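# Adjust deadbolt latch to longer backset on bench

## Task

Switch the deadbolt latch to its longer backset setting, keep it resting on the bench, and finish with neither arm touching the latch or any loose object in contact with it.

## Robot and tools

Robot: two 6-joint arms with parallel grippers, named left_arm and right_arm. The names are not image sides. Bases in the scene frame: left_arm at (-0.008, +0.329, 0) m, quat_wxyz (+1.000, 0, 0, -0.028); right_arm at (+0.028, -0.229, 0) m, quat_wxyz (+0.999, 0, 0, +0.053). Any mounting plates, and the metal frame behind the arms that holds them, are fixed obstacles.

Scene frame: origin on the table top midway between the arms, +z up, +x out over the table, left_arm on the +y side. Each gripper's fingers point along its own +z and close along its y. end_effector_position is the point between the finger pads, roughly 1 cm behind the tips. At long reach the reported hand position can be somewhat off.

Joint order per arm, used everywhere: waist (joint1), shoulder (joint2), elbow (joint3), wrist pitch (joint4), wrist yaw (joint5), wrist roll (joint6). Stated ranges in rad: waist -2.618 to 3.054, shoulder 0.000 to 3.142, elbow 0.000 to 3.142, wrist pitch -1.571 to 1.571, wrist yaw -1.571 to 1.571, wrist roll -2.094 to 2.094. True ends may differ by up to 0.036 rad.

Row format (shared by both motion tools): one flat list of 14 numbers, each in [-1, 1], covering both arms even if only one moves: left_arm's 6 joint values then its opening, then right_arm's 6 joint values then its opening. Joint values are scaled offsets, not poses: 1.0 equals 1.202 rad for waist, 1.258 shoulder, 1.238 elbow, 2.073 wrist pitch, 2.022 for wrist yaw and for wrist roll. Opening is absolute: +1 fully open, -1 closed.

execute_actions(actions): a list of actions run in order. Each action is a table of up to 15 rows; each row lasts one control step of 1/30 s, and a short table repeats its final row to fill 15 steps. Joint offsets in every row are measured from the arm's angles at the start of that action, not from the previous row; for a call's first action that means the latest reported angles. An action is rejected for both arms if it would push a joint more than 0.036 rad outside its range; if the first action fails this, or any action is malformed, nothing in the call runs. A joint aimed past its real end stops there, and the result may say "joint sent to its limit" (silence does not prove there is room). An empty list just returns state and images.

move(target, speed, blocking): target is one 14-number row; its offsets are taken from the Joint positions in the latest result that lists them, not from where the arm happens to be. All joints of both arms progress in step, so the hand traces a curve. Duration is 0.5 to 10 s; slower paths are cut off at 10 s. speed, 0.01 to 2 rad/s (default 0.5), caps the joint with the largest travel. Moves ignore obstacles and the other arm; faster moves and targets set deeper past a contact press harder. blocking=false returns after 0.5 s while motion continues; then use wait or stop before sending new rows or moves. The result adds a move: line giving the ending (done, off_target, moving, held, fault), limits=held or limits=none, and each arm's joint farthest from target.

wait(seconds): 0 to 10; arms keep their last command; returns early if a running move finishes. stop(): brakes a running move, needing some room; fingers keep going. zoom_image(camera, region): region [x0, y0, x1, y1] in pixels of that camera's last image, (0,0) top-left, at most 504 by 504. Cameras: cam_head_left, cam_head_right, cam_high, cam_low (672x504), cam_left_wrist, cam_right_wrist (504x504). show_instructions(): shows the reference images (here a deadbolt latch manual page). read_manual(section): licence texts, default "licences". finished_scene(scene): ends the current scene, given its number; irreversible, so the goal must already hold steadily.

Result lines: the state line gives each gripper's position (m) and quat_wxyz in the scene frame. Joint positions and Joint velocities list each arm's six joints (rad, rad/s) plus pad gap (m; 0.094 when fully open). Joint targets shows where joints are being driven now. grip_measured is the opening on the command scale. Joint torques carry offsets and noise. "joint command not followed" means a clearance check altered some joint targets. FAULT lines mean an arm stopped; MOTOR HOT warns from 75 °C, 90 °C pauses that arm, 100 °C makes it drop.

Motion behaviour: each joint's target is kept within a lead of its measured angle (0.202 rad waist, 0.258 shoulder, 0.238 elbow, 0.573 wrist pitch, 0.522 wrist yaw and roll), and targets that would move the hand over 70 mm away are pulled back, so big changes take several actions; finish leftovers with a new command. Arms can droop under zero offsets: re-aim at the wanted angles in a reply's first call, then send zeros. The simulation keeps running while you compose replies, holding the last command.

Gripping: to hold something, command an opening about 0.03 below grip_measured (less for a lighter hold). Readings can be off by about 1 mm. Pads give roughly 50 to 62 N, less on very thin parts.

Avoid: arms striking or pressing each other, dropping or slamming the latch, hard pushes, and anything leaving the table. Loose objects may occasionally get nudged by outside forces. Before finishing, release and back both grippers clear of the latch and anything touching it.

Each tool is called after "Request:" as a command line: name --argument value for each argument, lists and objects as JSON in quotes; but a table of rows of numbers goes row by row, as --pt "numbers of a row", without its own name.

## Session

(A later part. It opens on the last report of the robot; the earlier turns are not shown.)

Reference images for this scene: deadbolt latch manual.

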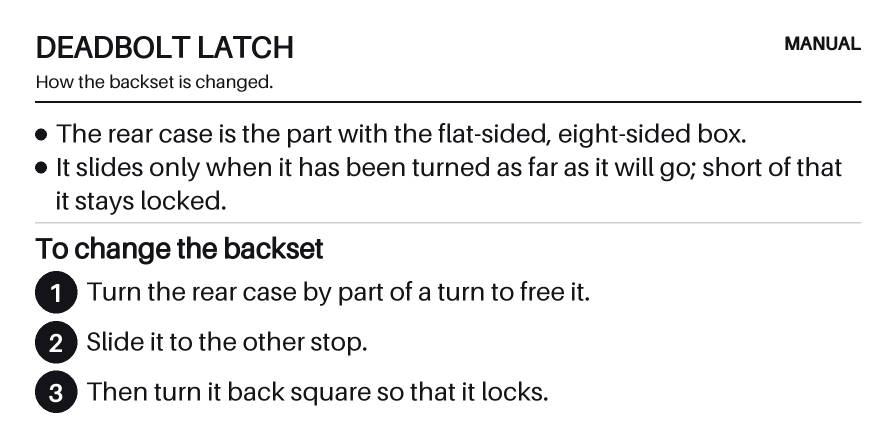

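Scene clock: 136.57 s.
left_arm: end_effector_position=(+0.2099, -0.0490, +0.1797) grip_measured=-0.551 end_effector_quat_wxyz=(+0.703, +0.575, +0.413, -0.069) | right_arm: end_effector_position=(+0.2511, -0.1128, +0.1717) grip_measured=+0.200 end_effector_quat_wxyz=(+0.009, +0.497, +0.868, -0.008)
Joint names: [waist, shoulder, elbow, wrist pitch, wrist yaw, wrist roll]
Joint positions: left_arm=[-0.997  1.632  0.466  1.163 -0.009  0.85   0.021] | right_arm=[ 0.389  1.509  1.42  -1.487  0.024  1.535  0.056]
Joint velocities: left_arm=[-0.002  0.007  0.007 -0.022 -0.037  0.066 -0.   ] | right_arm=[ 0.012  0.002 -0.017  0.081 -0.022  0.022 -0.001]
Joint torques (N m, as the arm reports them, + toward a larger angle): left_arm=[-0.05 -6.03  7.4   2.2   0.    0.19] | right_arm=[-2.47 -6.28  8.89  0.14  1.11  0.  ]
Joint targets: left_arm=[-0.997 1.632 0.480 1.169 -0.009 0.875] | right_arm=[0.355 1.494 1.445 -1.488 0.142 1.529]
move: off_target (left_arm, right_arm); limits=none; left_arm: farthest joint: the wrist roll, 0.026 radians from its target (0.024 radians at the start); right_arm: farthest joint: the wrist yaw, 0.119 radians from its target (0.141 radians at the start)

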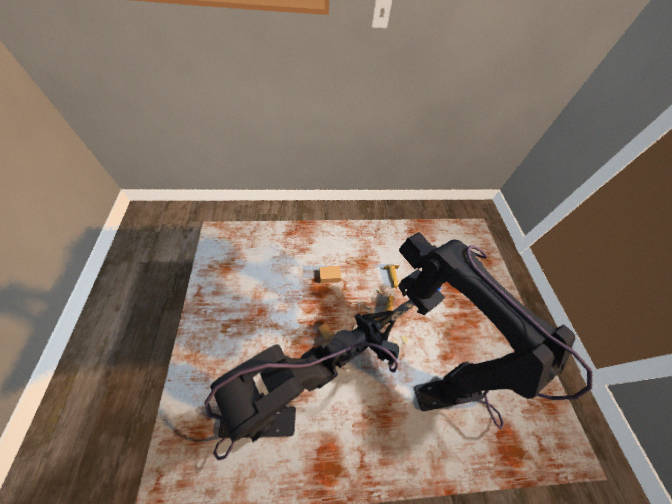

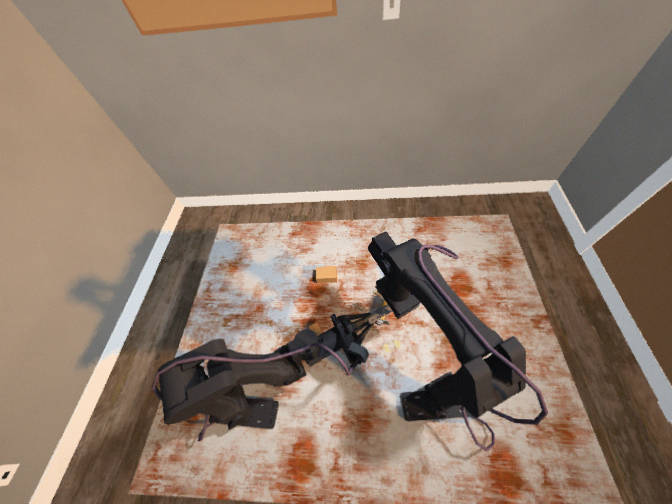

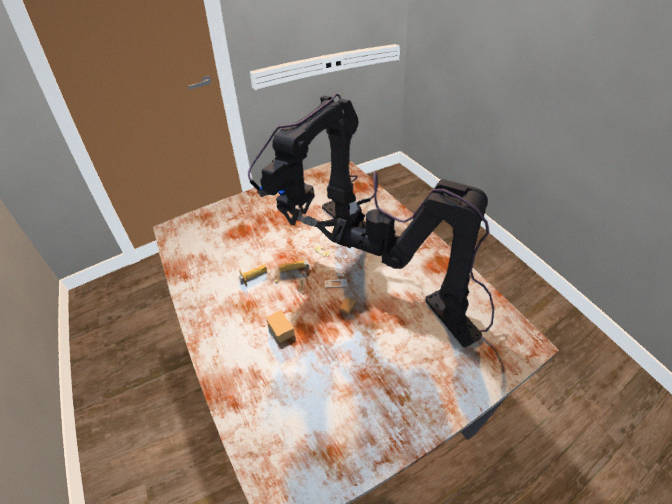

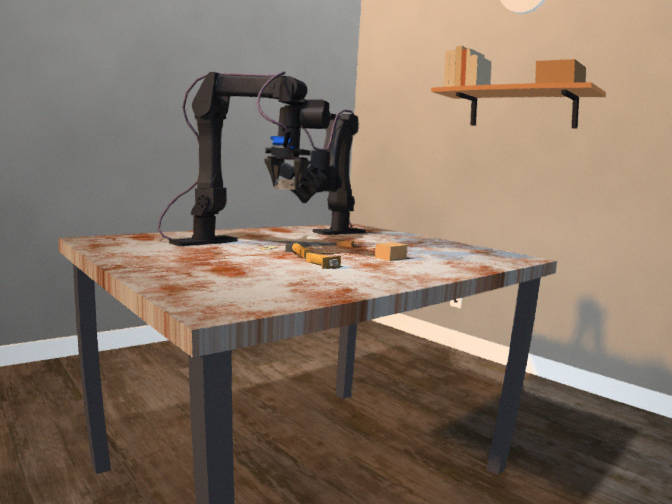

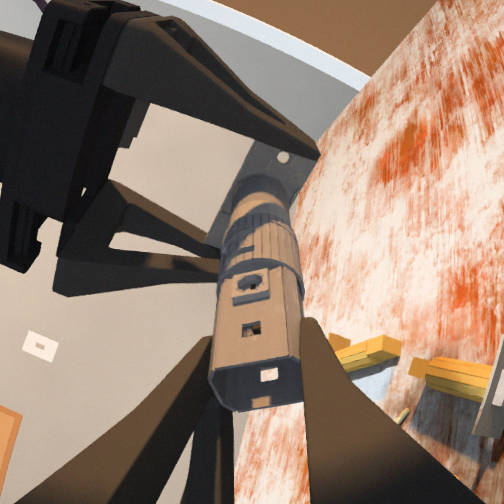

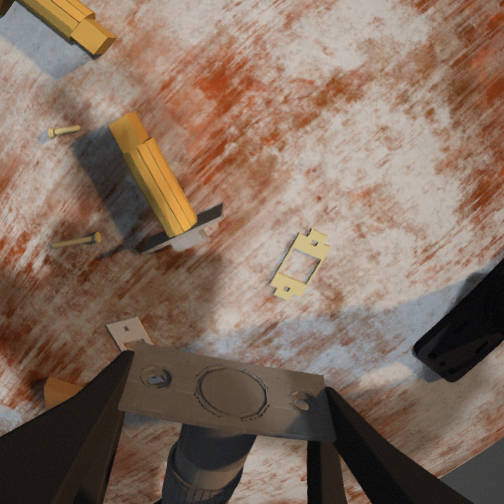

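Slid ~11 mm. Try turning back while pulling.

Request:
execute_actions --actions '[[[0,0,0.005,0,0,-0.04,-0.59,-0.03,-0.012,0.02,0,0.062,0,0.15]],[[0,0,0.005,0,0,-0.04,-0.59,-0.03,-0.012,0.02,0,0.062,0,0.15]]]'

Scene clock: 141.40 s.
left_arm: end_effector_position=(+0.2095, -0.0493, +0.1791) grip_measured=-0.551 end_effector_quat_wxyz=(+0.696, +0.550, +0.447, -0.112) | right_arm: end_effector_position=(+0.2513, -0.1132, +0.1717) grip_measured=+0.200 end_effector_quat_wxyz=(+0.009, +0.498, +0.867, -0.008)
Joint names: [waist, shoulder, elbow, wrist pitch, wrist yaw, wrist roll]
Joint positions: left_arm=[-0.997  1.632  0.466  1.16  -0.006  0.729  0.021] | right_arm=[ 0.387  1.509  1.42  -1.487  0.024  1.534  0.056]
Joint velocities: left_arm=[-0.002 -0.002 -0.002  0.022 -0.051 -0.022  0.001] | right_arm=[ 0.007  0.002  0.002 -0.007 -0.007 -0.007  0.001]
Joint torques (N m, as the arm reports them, + toward a larger angle): left_arm=[-0.01 -6.01  6.77  2.16 -0.01 -0.23] | right_arm=[-2.79 -6.49  9.09  0.11  1.18 -0.04]
Joint targets: left_arm=[-0.997 1.632 0.472 1.161 -0.007 0.709] | right_arm=[0.351 1.494 1.445 -1.487 0.149 1.534]

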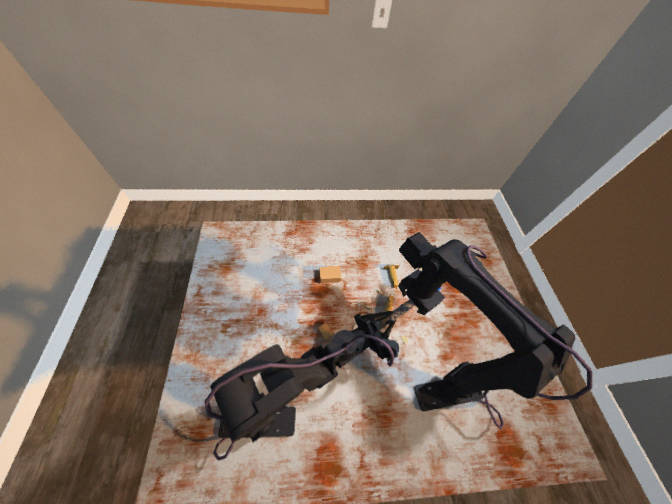

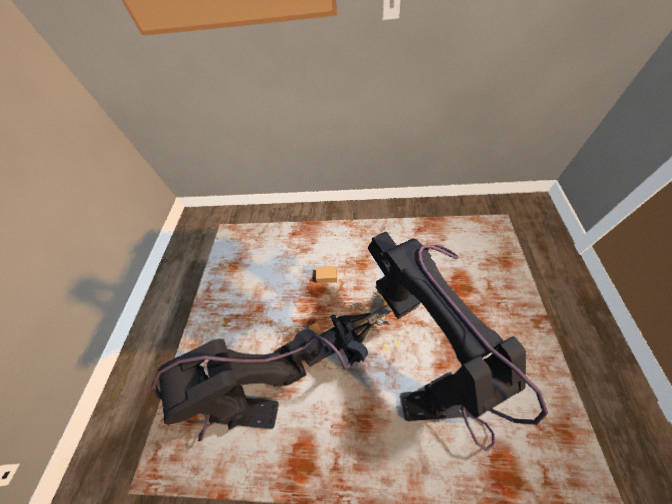

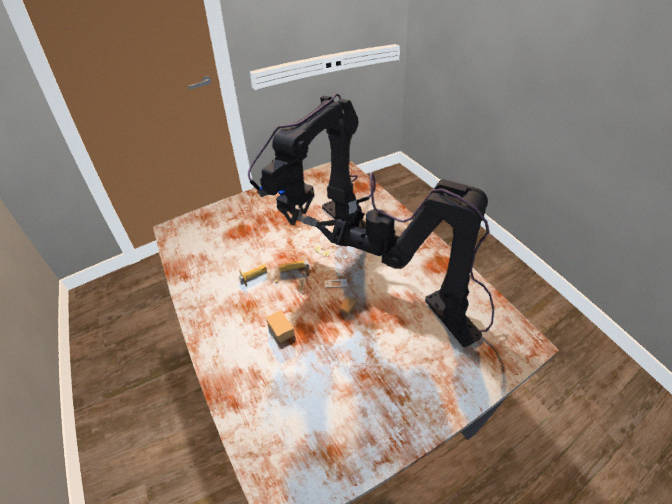

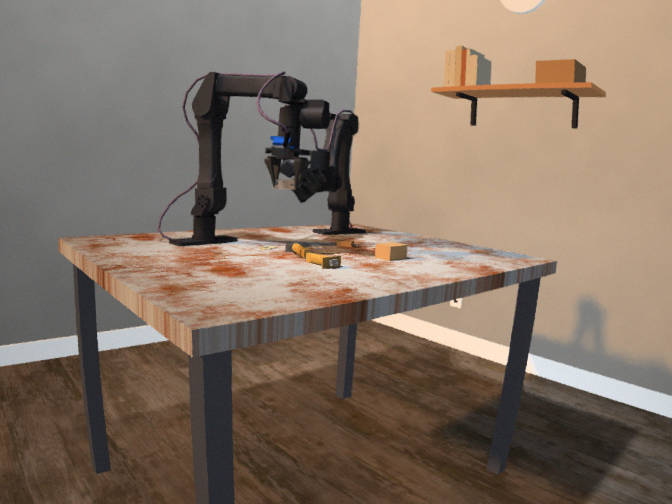

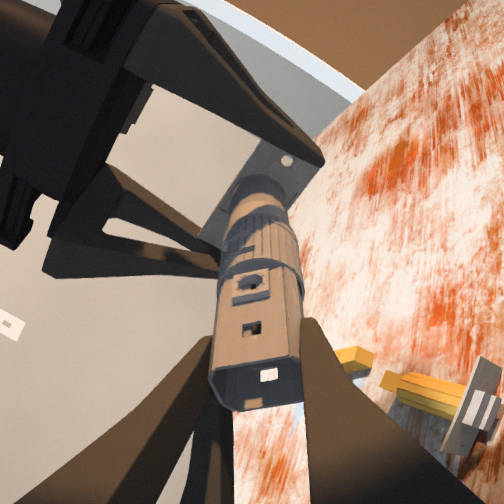

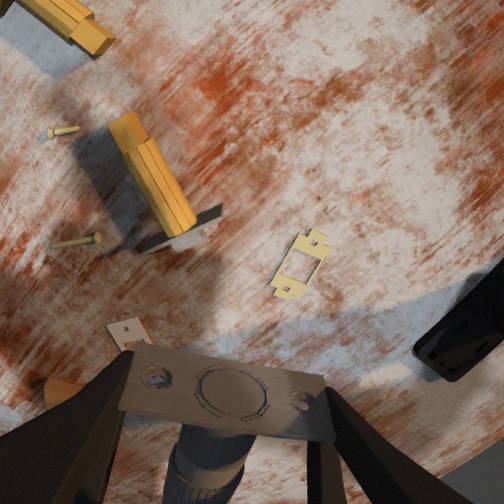

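Request:
move --target '[0,0,0.01,0.003,0.003,-0.39,-0.59, 0,-0.012,0.02,0,0,0,0.15]' --speed 0.6

Scene clock: 146.47 s.
left_arm: end_effector_position=(+0.2086, -0.0497, +0.1793) grip_measured=-0.551 end_effector_quat_wxyz=(+0.603, +0.346, +0.619, -0.365) | right_arm: end_effector_position=(+0.2508, -0.1117, +0.1717) grip_measured=+0.200 end_effector_quat_wxyz=(+0.006, +0.497, +0.868, -0.006)
Joint names: [waist, shoulder, elbow, wrist pitch, wrist yaw, wrist roll]
Joint positions: left_arm=[-0.997  1.632  0.466  1.161 -0.    -0.035  0.021] | right_arm=[ 0.388  1.509  1.42  -1.486  0.016  1.534  0.056]
Joint velocities: left_arm=[ 0.007 -0.012  0.017 -0.081  0.051 -0.051  0.001] | right_arm=[-0.007  0.012 -0.007  0.051 -0.051 -0.037  0.001]
Joint torques (N m, as the arm reports them, + toward a larger angle): left_arm=[-0.04 -6.03  7.24  2.2  -0.02 -0.27] | right_arm=[ 0.   -6.36  8.8   0.1   0.07  0.  ]
Joint targets: left_arm=[-0.997 1.632 0.478 1.167 0.000 -0.060] | right_arm=[0.388 1.494 1.445 -1.487 0.024 1.534]
move: off_target (left_arm, right_arm); limits=none; left_arm: farthest joint: the wrist roll, 0.024 radians from its target (0.786 radians at the start); right_arm: farthest joint: the elbow, 0.025 radians from its target (0.025 radians at the start)

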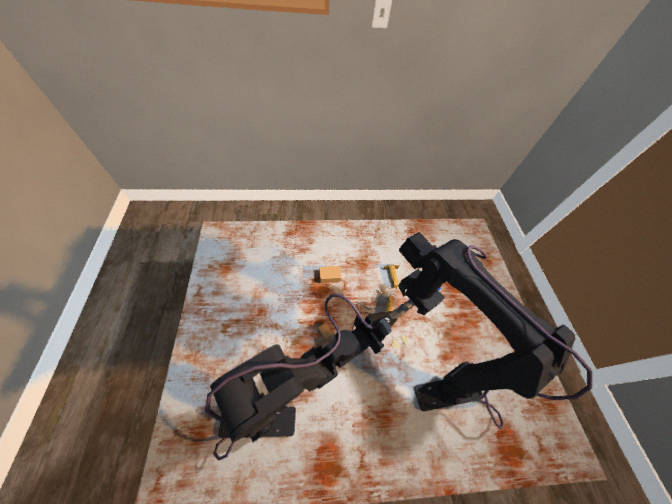

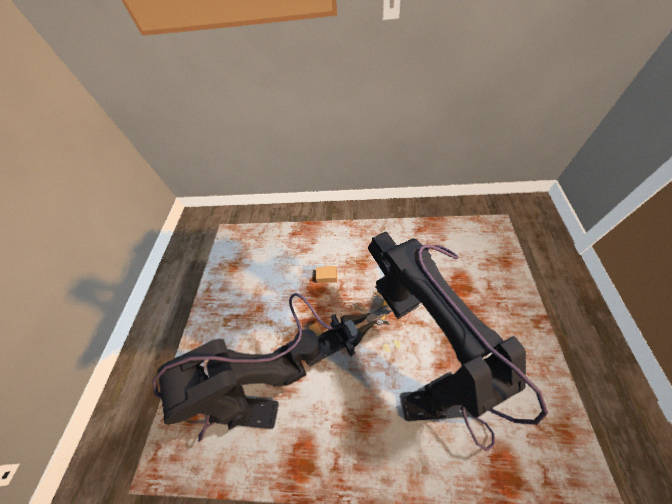

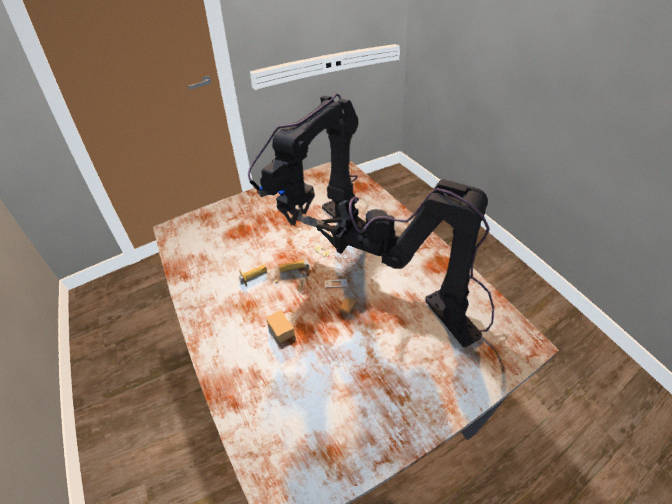

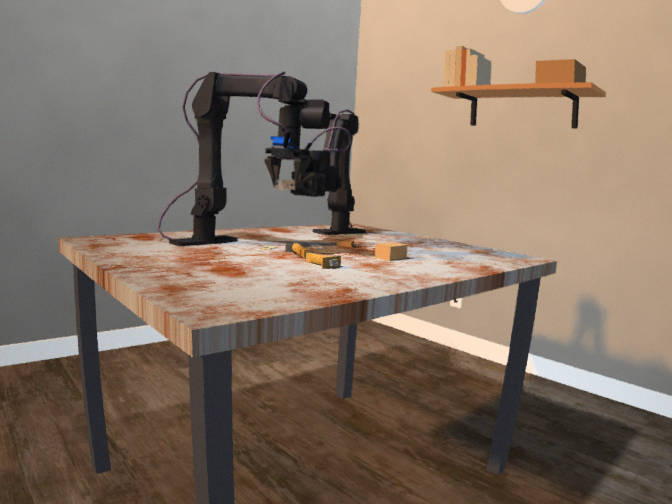

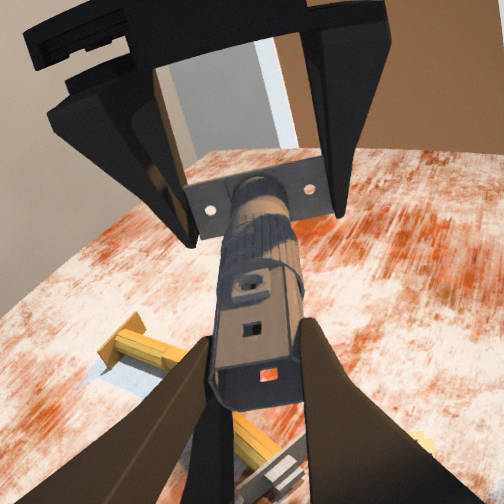

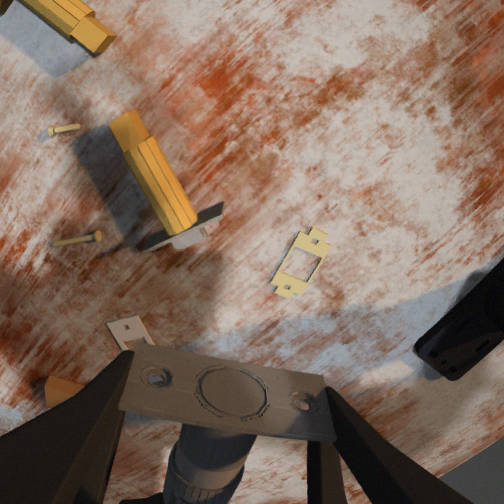

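Request:
execute_actions --actions '[[[0,0,0.01,0,0,0,0.1,0,-0.012,0.02,0,0,0,0.15]]]'

Request:
move --target '[0,-0.2,-0.17,0,0,0,0.1, -0.66,0.41,0.01,0.245,-0.012,0,0.15]' --speed 0.6

Scene clock: 151.93 s.
left_arm: end_effector_position=(+0.2086, -0.0497, +0.1794) grip_measured=+0.098 end_effector_quat_wxyz=(+0.604, +0.346, +0.619, -0.365) | right_arm: end_effector_position=(+0.2507, -0.1117, +0.1717) grip_measured=+0.200 end_effector_quat_wxyz=(+0.006, +0.497, +0.868, -0.006)
Joint names: [waist, shoulder, elbow, wrist pitch, wrist yaw, wrist roll]
Joint positions: left_arm=[-0.997  1.632  0.466  1.162 -0.    -0.035  0.052] | right_arm=[ 0.388  1.509  1.42  -1.486  0.016  1.534  0.056]
Joint velocities: left_arm=[-0.007 -0.017 -0.007 -0.066 -0.037 -0.037  0.001] | right_arm=[ 0.007 -0.007  0.002 -0.022  0.022  0.066  0.   ]
Joint torques (N m, as the arm reports them, + toward a larger angle): left_arm=[ 0.   -6.02  7.24  2.16 -0.01 -0.03] | right_arm=[ 0.2  -6.46  9.    0.15  0.03  0.  ]
Joint targets: left_arm=[-0.997 1.632 0.478 1.161 -0.000 -0.035] | right_arm=[0.388 1.494 1.445 -1.486 0.016 1.534]

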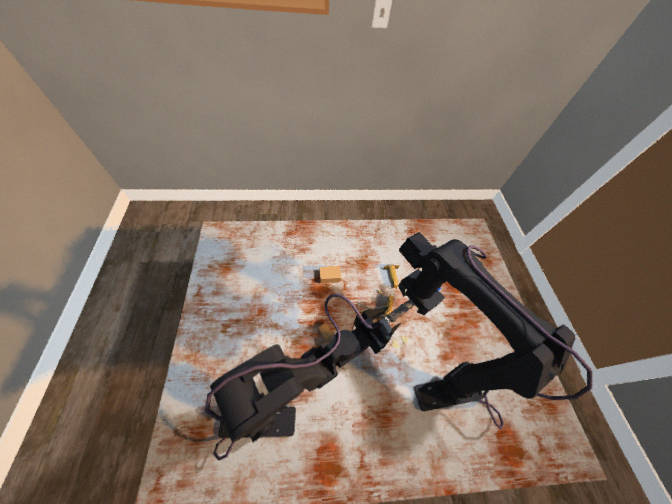

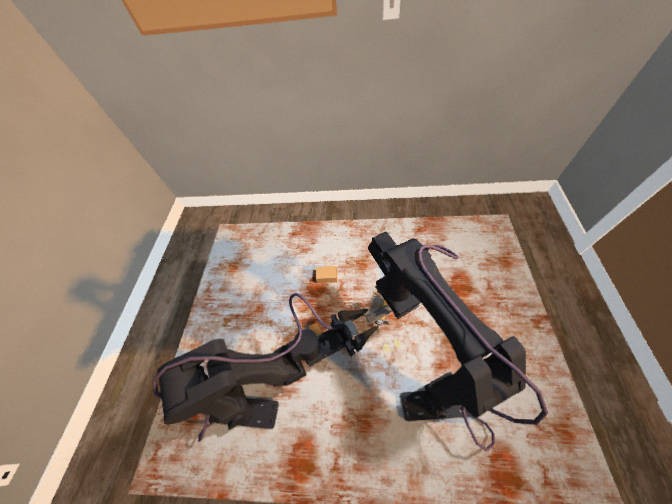

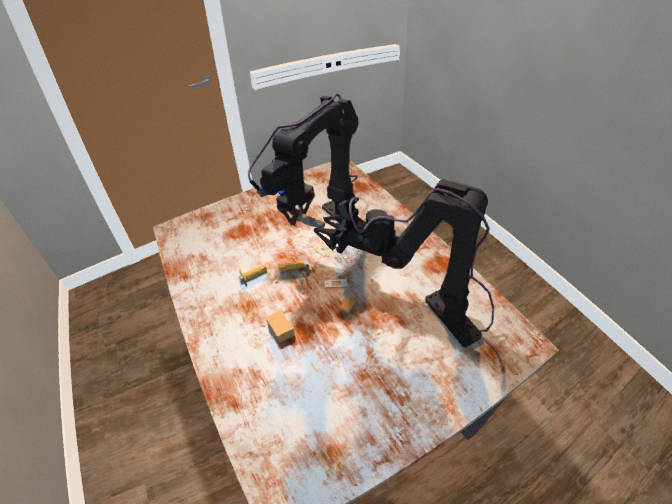

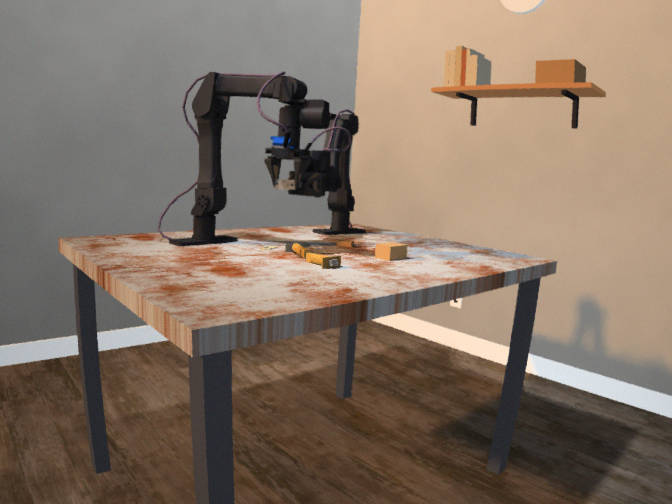

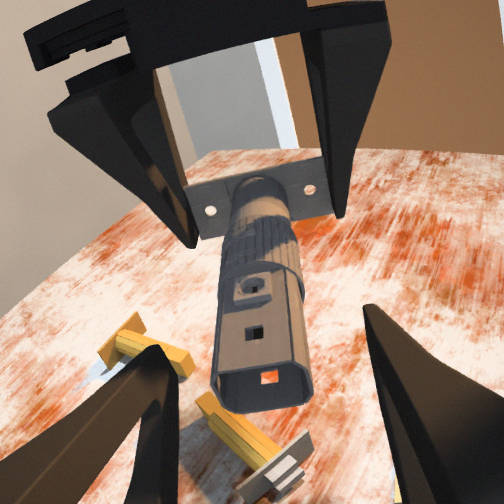

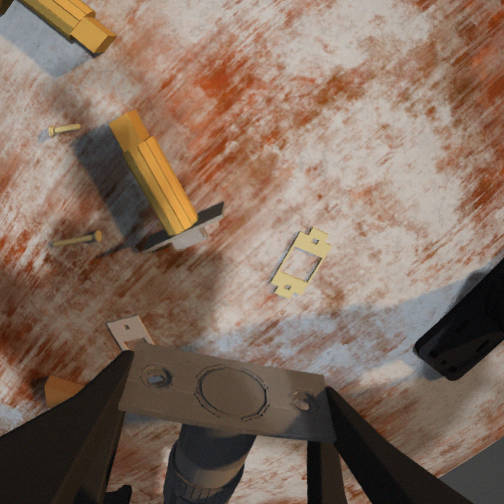

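Scene clock: 153.93 s.
left_arm: end_effector_position=(+0.1821, -0.0030, +0.1904) grip_measured=+0.098 end_effector_quat_wxyz=(+0.614, +0.339, +0.608, -0.372) | right_arm: end_effector_position=(+0.3782, -0.3386, +0.0188) grip_measured=+0.200 end_effector_quat_wxyz=(-0.007, +0.796, +0.606, -0.004)
Joint names: [waist, shoulder, elbow, wrist pitch, wrist yaw, wrist roll]
Joint positions: left_arm=[-0.997  1.402  0.271  1.162 -0.    -0.035  0.052] | right_arm=[-0.411  2.021  1.42  -0.985 -0.     1.534  0.056]
Joint velocities: left_arm=[-0.002 -0.002  0.002 -0.037 -0.022 -0.007  0.001] | right_arm=[-0.002  0.002  0.007 -0.007 -0.051  0.007 -0.   ]
Joint torques (N m, as the arm reports them, + toward a larger angle): left_arm=[ 0.   -5.51  5.14  2.15 -0.01 -0.04] | right_arm=[ 0.43 -9.86  7.67  0.14 -0.06  0.02]
Joint targets: left_arm=[-0.997 1.380 0.255 1.162 -0.000 -0.035] | right_arm=[-0.405 2.024 1.432 -0.978 -0.009 1.534]
move: off_target (left_arm); limits=none; left_arm: farthest joint: the shoulder, 0.021 radians from its target (0.252 radians at the start); right_arm: farthest joint: the elbow, 0.012 radians from its target (0.012 radians at the start)

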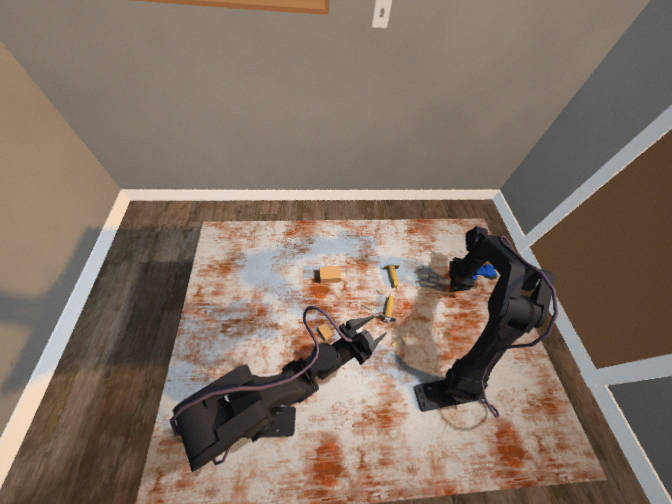

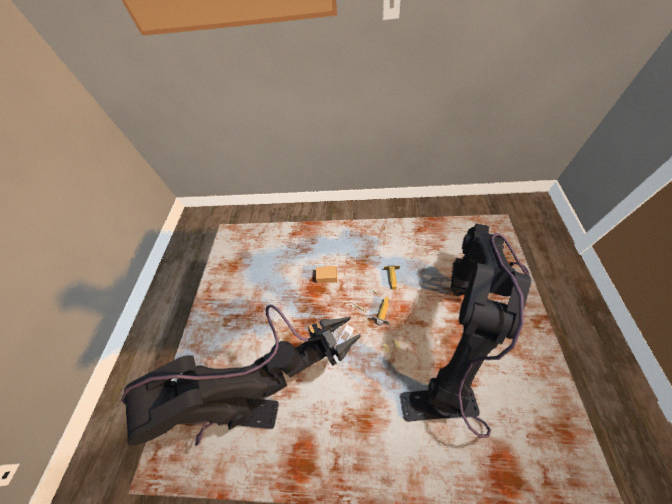

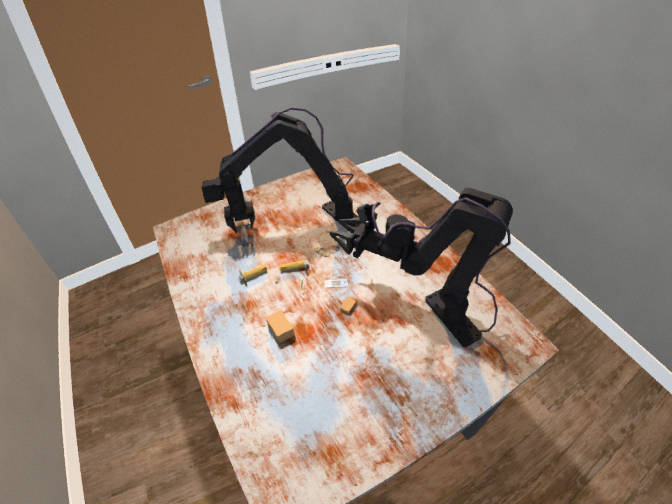

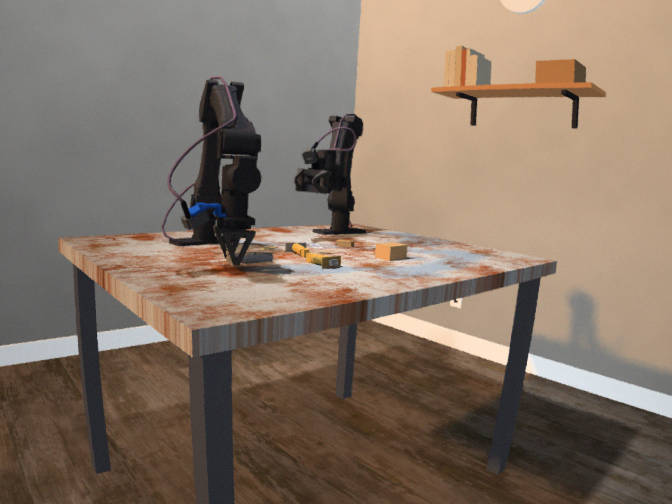

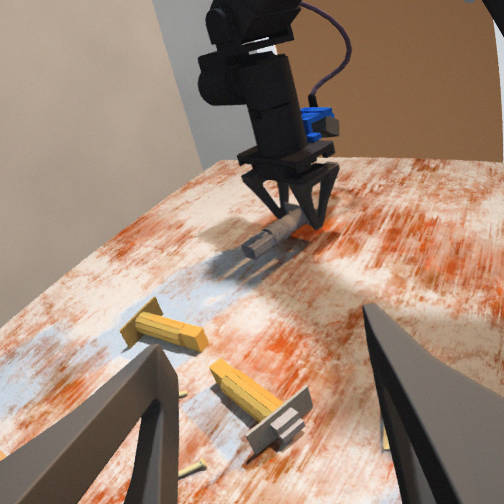

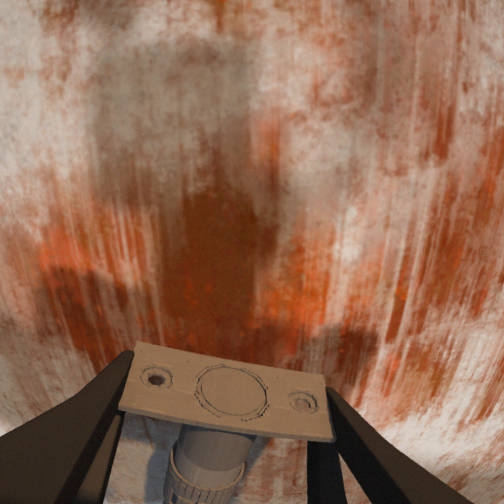

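Request:
move --target '[0,0,0,0,0,0,0.1, 0,0.036,0.01,0.024,0,0,0.15]' --speed 0.06

Scene clock: 157.63 s.
left_arm: end_effector_position=(+0.1821, -0.0030, +0.1904) grip_measured=+0.098 end_effector_quat_wxyz=(+0.614, +0.339, +0.608, -0.372) | right_arm: end_effector_position=(+0.3845, -0.3406, +0.0082) grip_measured=+0.200 end_effector_quat_wxyz=(-0.003, +0.796, +0.606, -0.002)
Joint names: [waist, shoulder, elbow, wrist pitch, wrist yaw, wrist roll]
Joint positions: left_arm=[-0.997  1.402  0.271  1.162 -0.    -0.035  0.052] | right_arm=[-0.411  2.051  1.42  -0.946 -0.     1.534  0.056]
Joint velocities: left_arm=[-0.002  0.012 -0.007 -0.037 -0.037 -0.037 -0.001] | right_arm=[-0.007 -0.012  0.002 -0.022  0.007 -0.037 -0.001]
Joint torques (N m, as the arm reports them, + toward a larger angle): left_arm=[-0.01 -3.81  6.33  2.14  0.   -0.03] | right_arm=[-0.08 -9.01  7.53  0.23  0.03  0.01]
Joint targets: left_arm=[-0.997 1.402 0.271 1.162 -0.000 -0.035] | right_arm=[-0.411 2.067 1.432 -0.935 -0.000 1.534]
move: done; limits=none; left_arm: farthest joint: the waist, 0.000 radians from its target (0.000 radians at the start); right_arm: farthest joint: the shoulder, 0.015 radians from its target (0.045 radians at the start)

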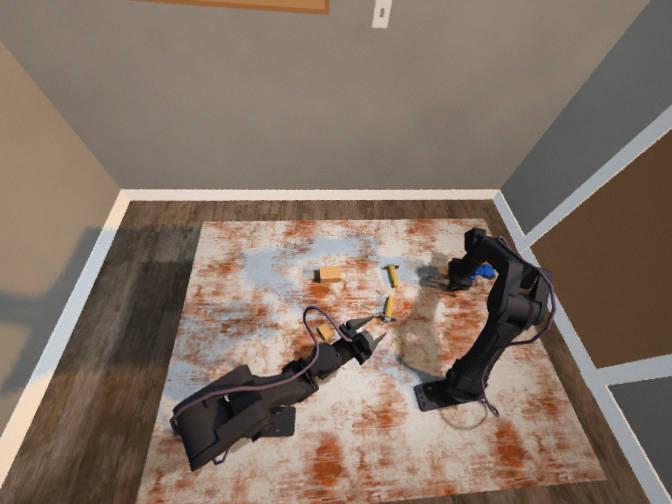

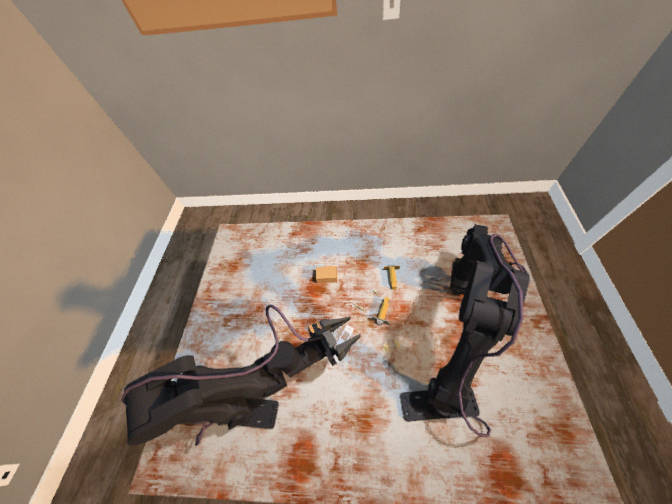

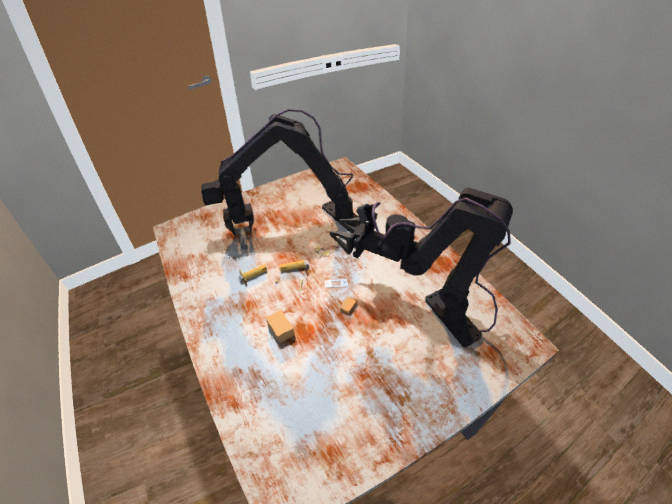

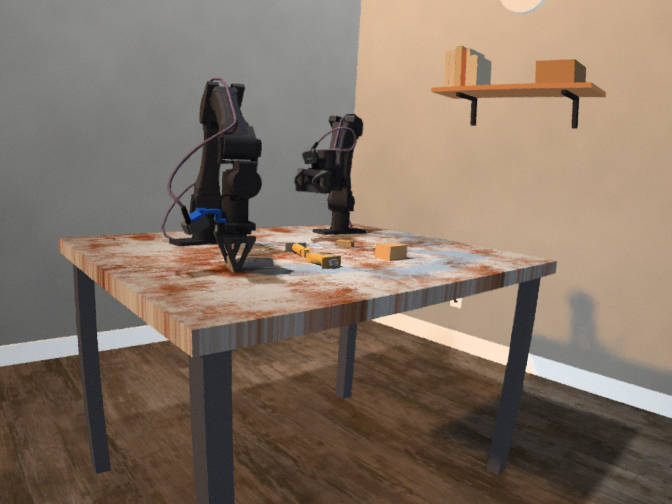

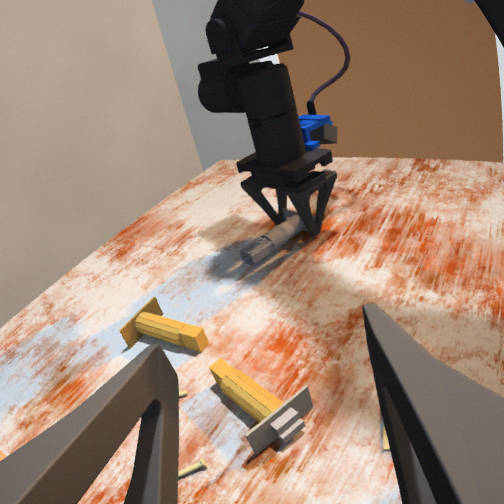

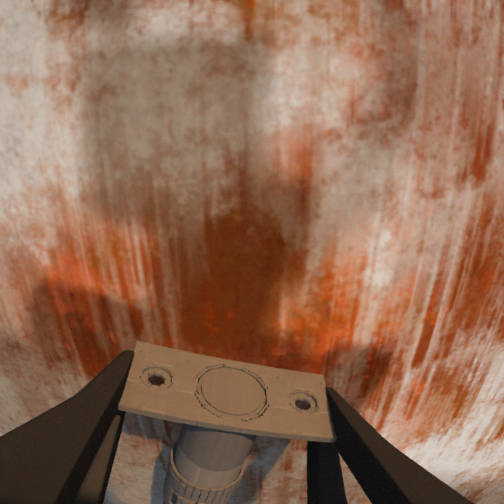

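Request:
execute_actions --actions '[[[0,0,0,0,0,0,0.1,0,0,0.01,0,0,0,0.7]]]'

Request:
move --target '[0,0,0,0,0,0,0.1, 0,-0.17,0.01,-0.05,0,0,0.7]' --speed 0.4

Scene clock: 161.73 s.
left_arm: end_effector_position=(+0.1821, -0.0030, +0.1904) grip_measured=+0.098 end_effector_quat_wxyz=(+0.614, +0.339, +0.608, -0.372) | right_arm: end_effector_position=(+0.3845, -0.3406, +0.0082) grip_measured=+0.698 end_effector_quat_wxyz=(-0.003, +0.796, +0.606, -0.002)
Joint names: [waist, shoulder, elbow, wrist pitch, wrist yaw, wrist roll]
Joint positions: left_arm=[-0.997  1.402  0.271  1.162 -0.    -0.035  0.052] | right_arm=[-0.411  2.051  1.42  -0.946 -0.     1.534  0.08 ]
Joint velocities: left_arm=[-0.007  0.002 -0.007  0.007 -0.007 -0.037 -0.002] | right_arm=[ 0.007  0.002  0.002  0.022 -0.051 -0.007 -0.001]
Joint torques (N m, as the arm reports them, + toward a larger angle): left_arm=[ 0.01 -3.75  6.39  2.15 -0.01 -0.05] | right_arm=[  0.1  -10.21   7.64   0.11  -0.01   0.02]
Joint targets: left_arm=[-0.997 1.402 0.271 1.162 -0.000 -0.035] | right_arm=[-0.411 2.051 1.432 -0.946 -0.000 1.534]

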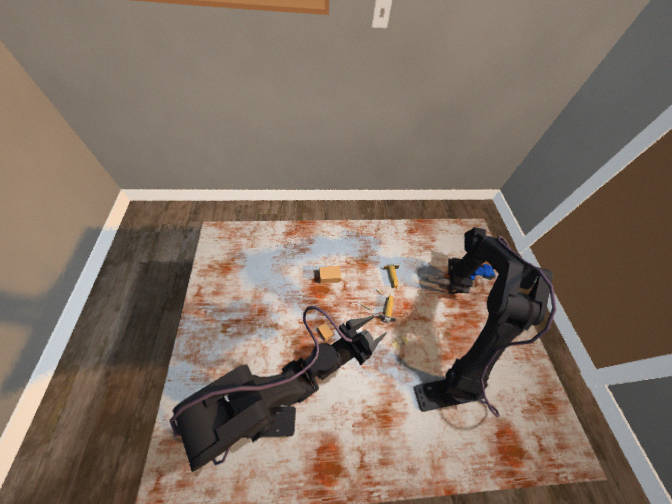

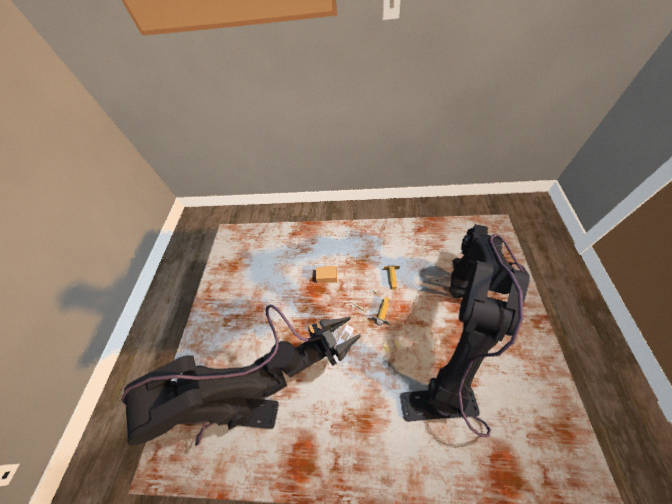

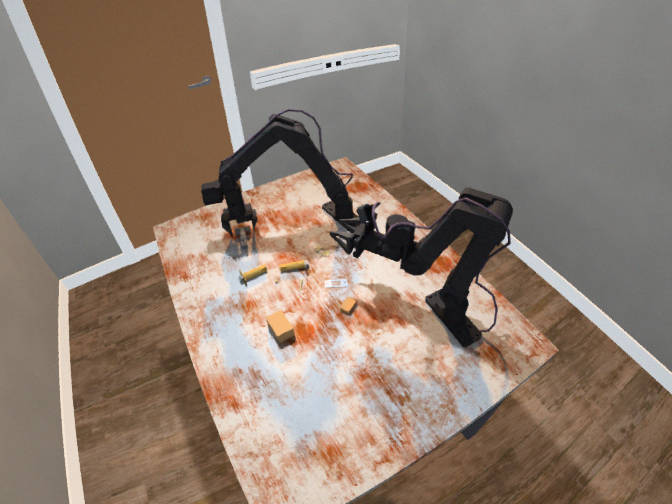

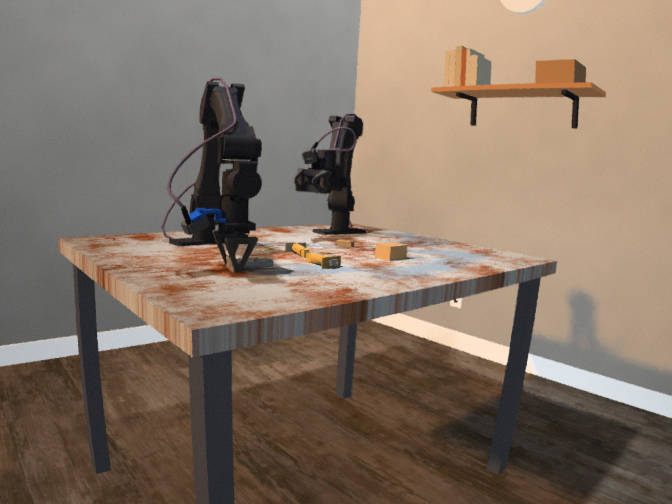

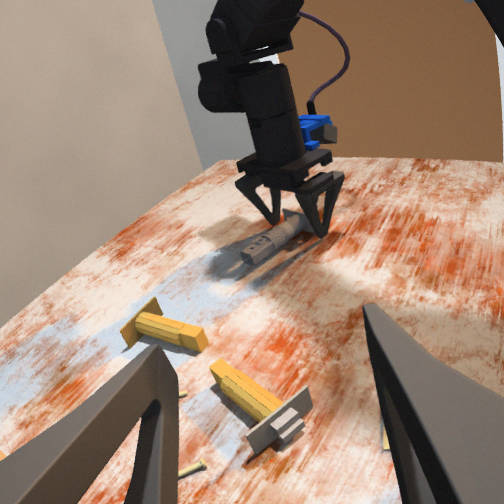

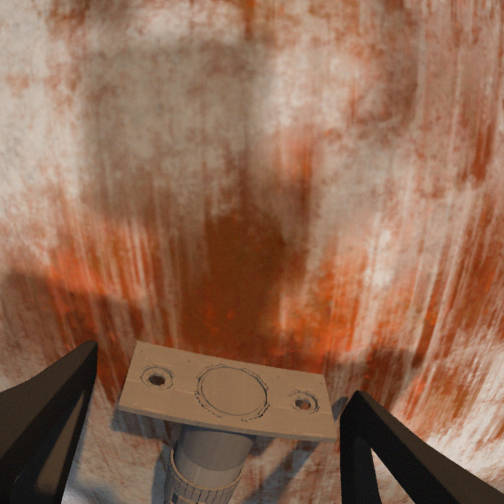

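Scene clock: 162.90 s.
left_arm: end_effector_position=(+0.1821, -0.0030, +0.1904) grip_measured=+0.098 end_effector_quat_wxyz=(+0.614, +0.339, +0.608, -0.372) | right_arm: end_effector_position=(+0.3793, -0.3389, +0.0792) grip_measured=+0.698 end_effector_quat_wxyz=(+0.047, +0.794, +0.605, +0.033)
Joint names: [waist, shoulder, elbow, wrist pitch, wrist yaw, wrist roll]
Joint positions: left_arm=[-0.997  1.402  0.271  1.162 -0.    -0.035  0.052] | right_arm=[-0.411  1.846  1.42  -1.03  -0.     1.534  0.08 ]
Joint velocities: left_arm=[-0.012 -0.012 -0.027 -0.051  0.037  0.037  0.001] | right_arm=[ 0.012 -0.017 -0.012 -0.081 -0.022 -0.007  0.001]
Joint torques (N m, as the arm reports them, + toward a larger angle): left_arm=[-0.01 -3.74  6.38  2.14 -0.01 -0.05] | right_arm=[-0.04 -9.55  8.1   0.17  0.05 -0.01]
Joint targets: left_arm=[-0.997 1.402 0.271 1.162 -0.000 -0.035] | right_arm=[-0.411 1.837 1.432 -1.050 -0.000 1.534]
move: done; limits=none; left_arm: farthest joint: the waist, 0.000 radians from its target (0.000 radians at the start); right_arm: farthest joint: the wrist pitch, 0.020 radians from its target (0.104 radians at the start)

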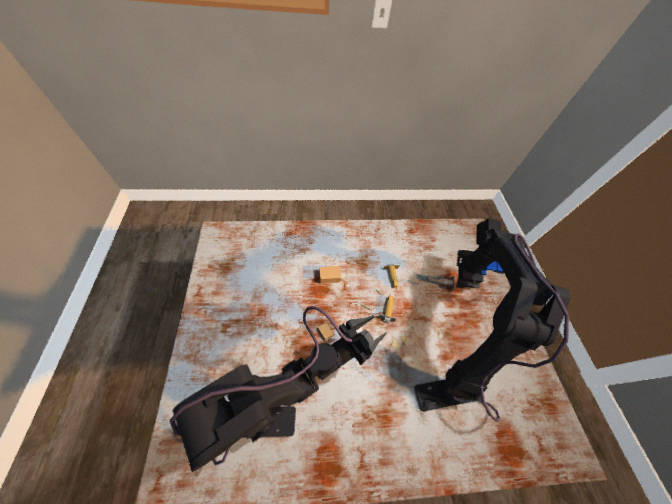

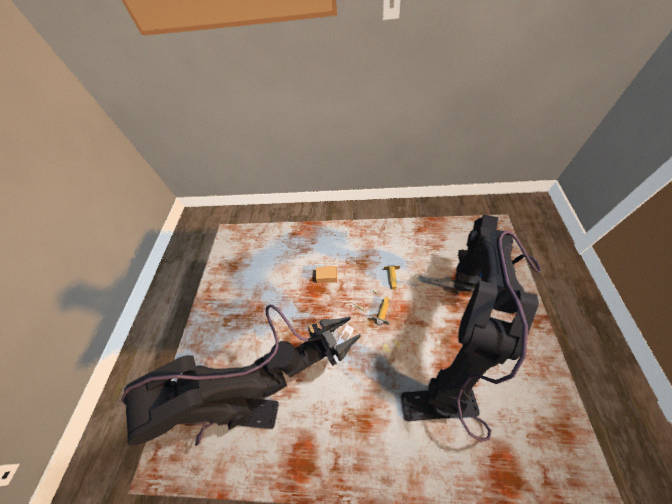

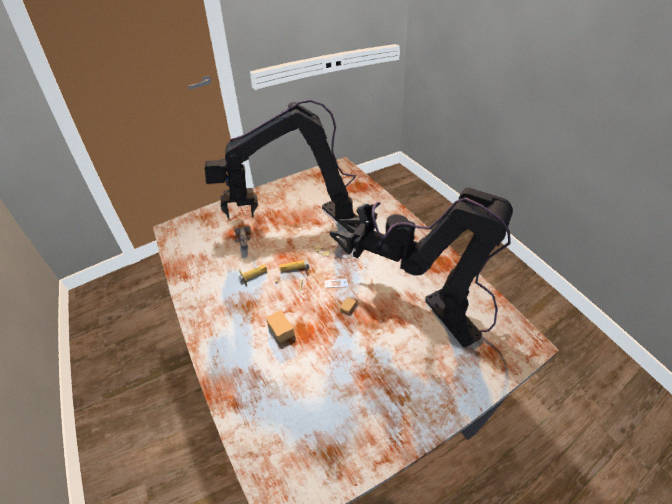

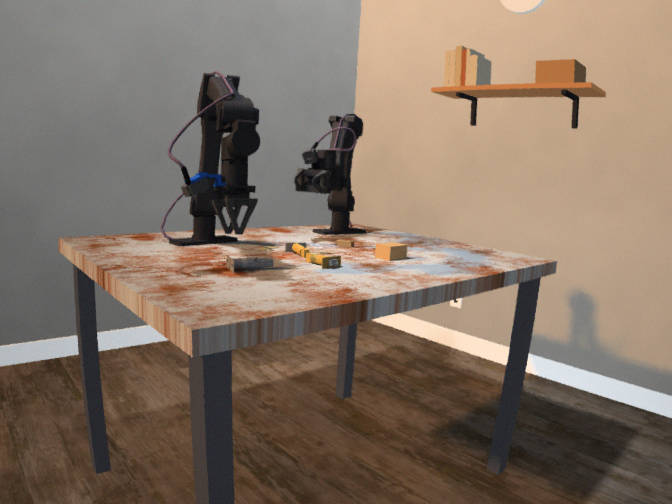

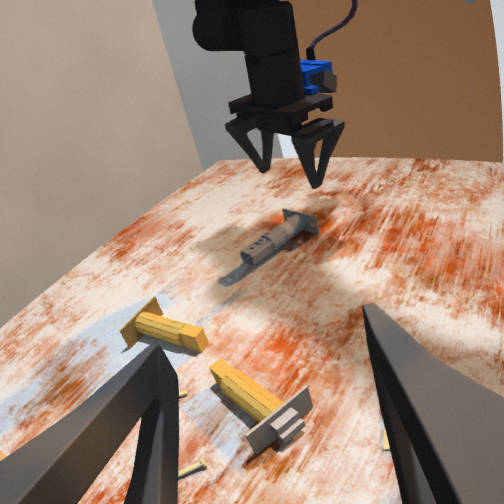

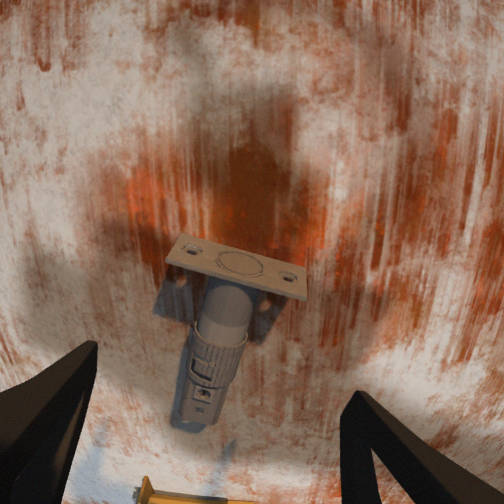

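Request:
finished_scene --scene 2

The scene is finished: the task was done.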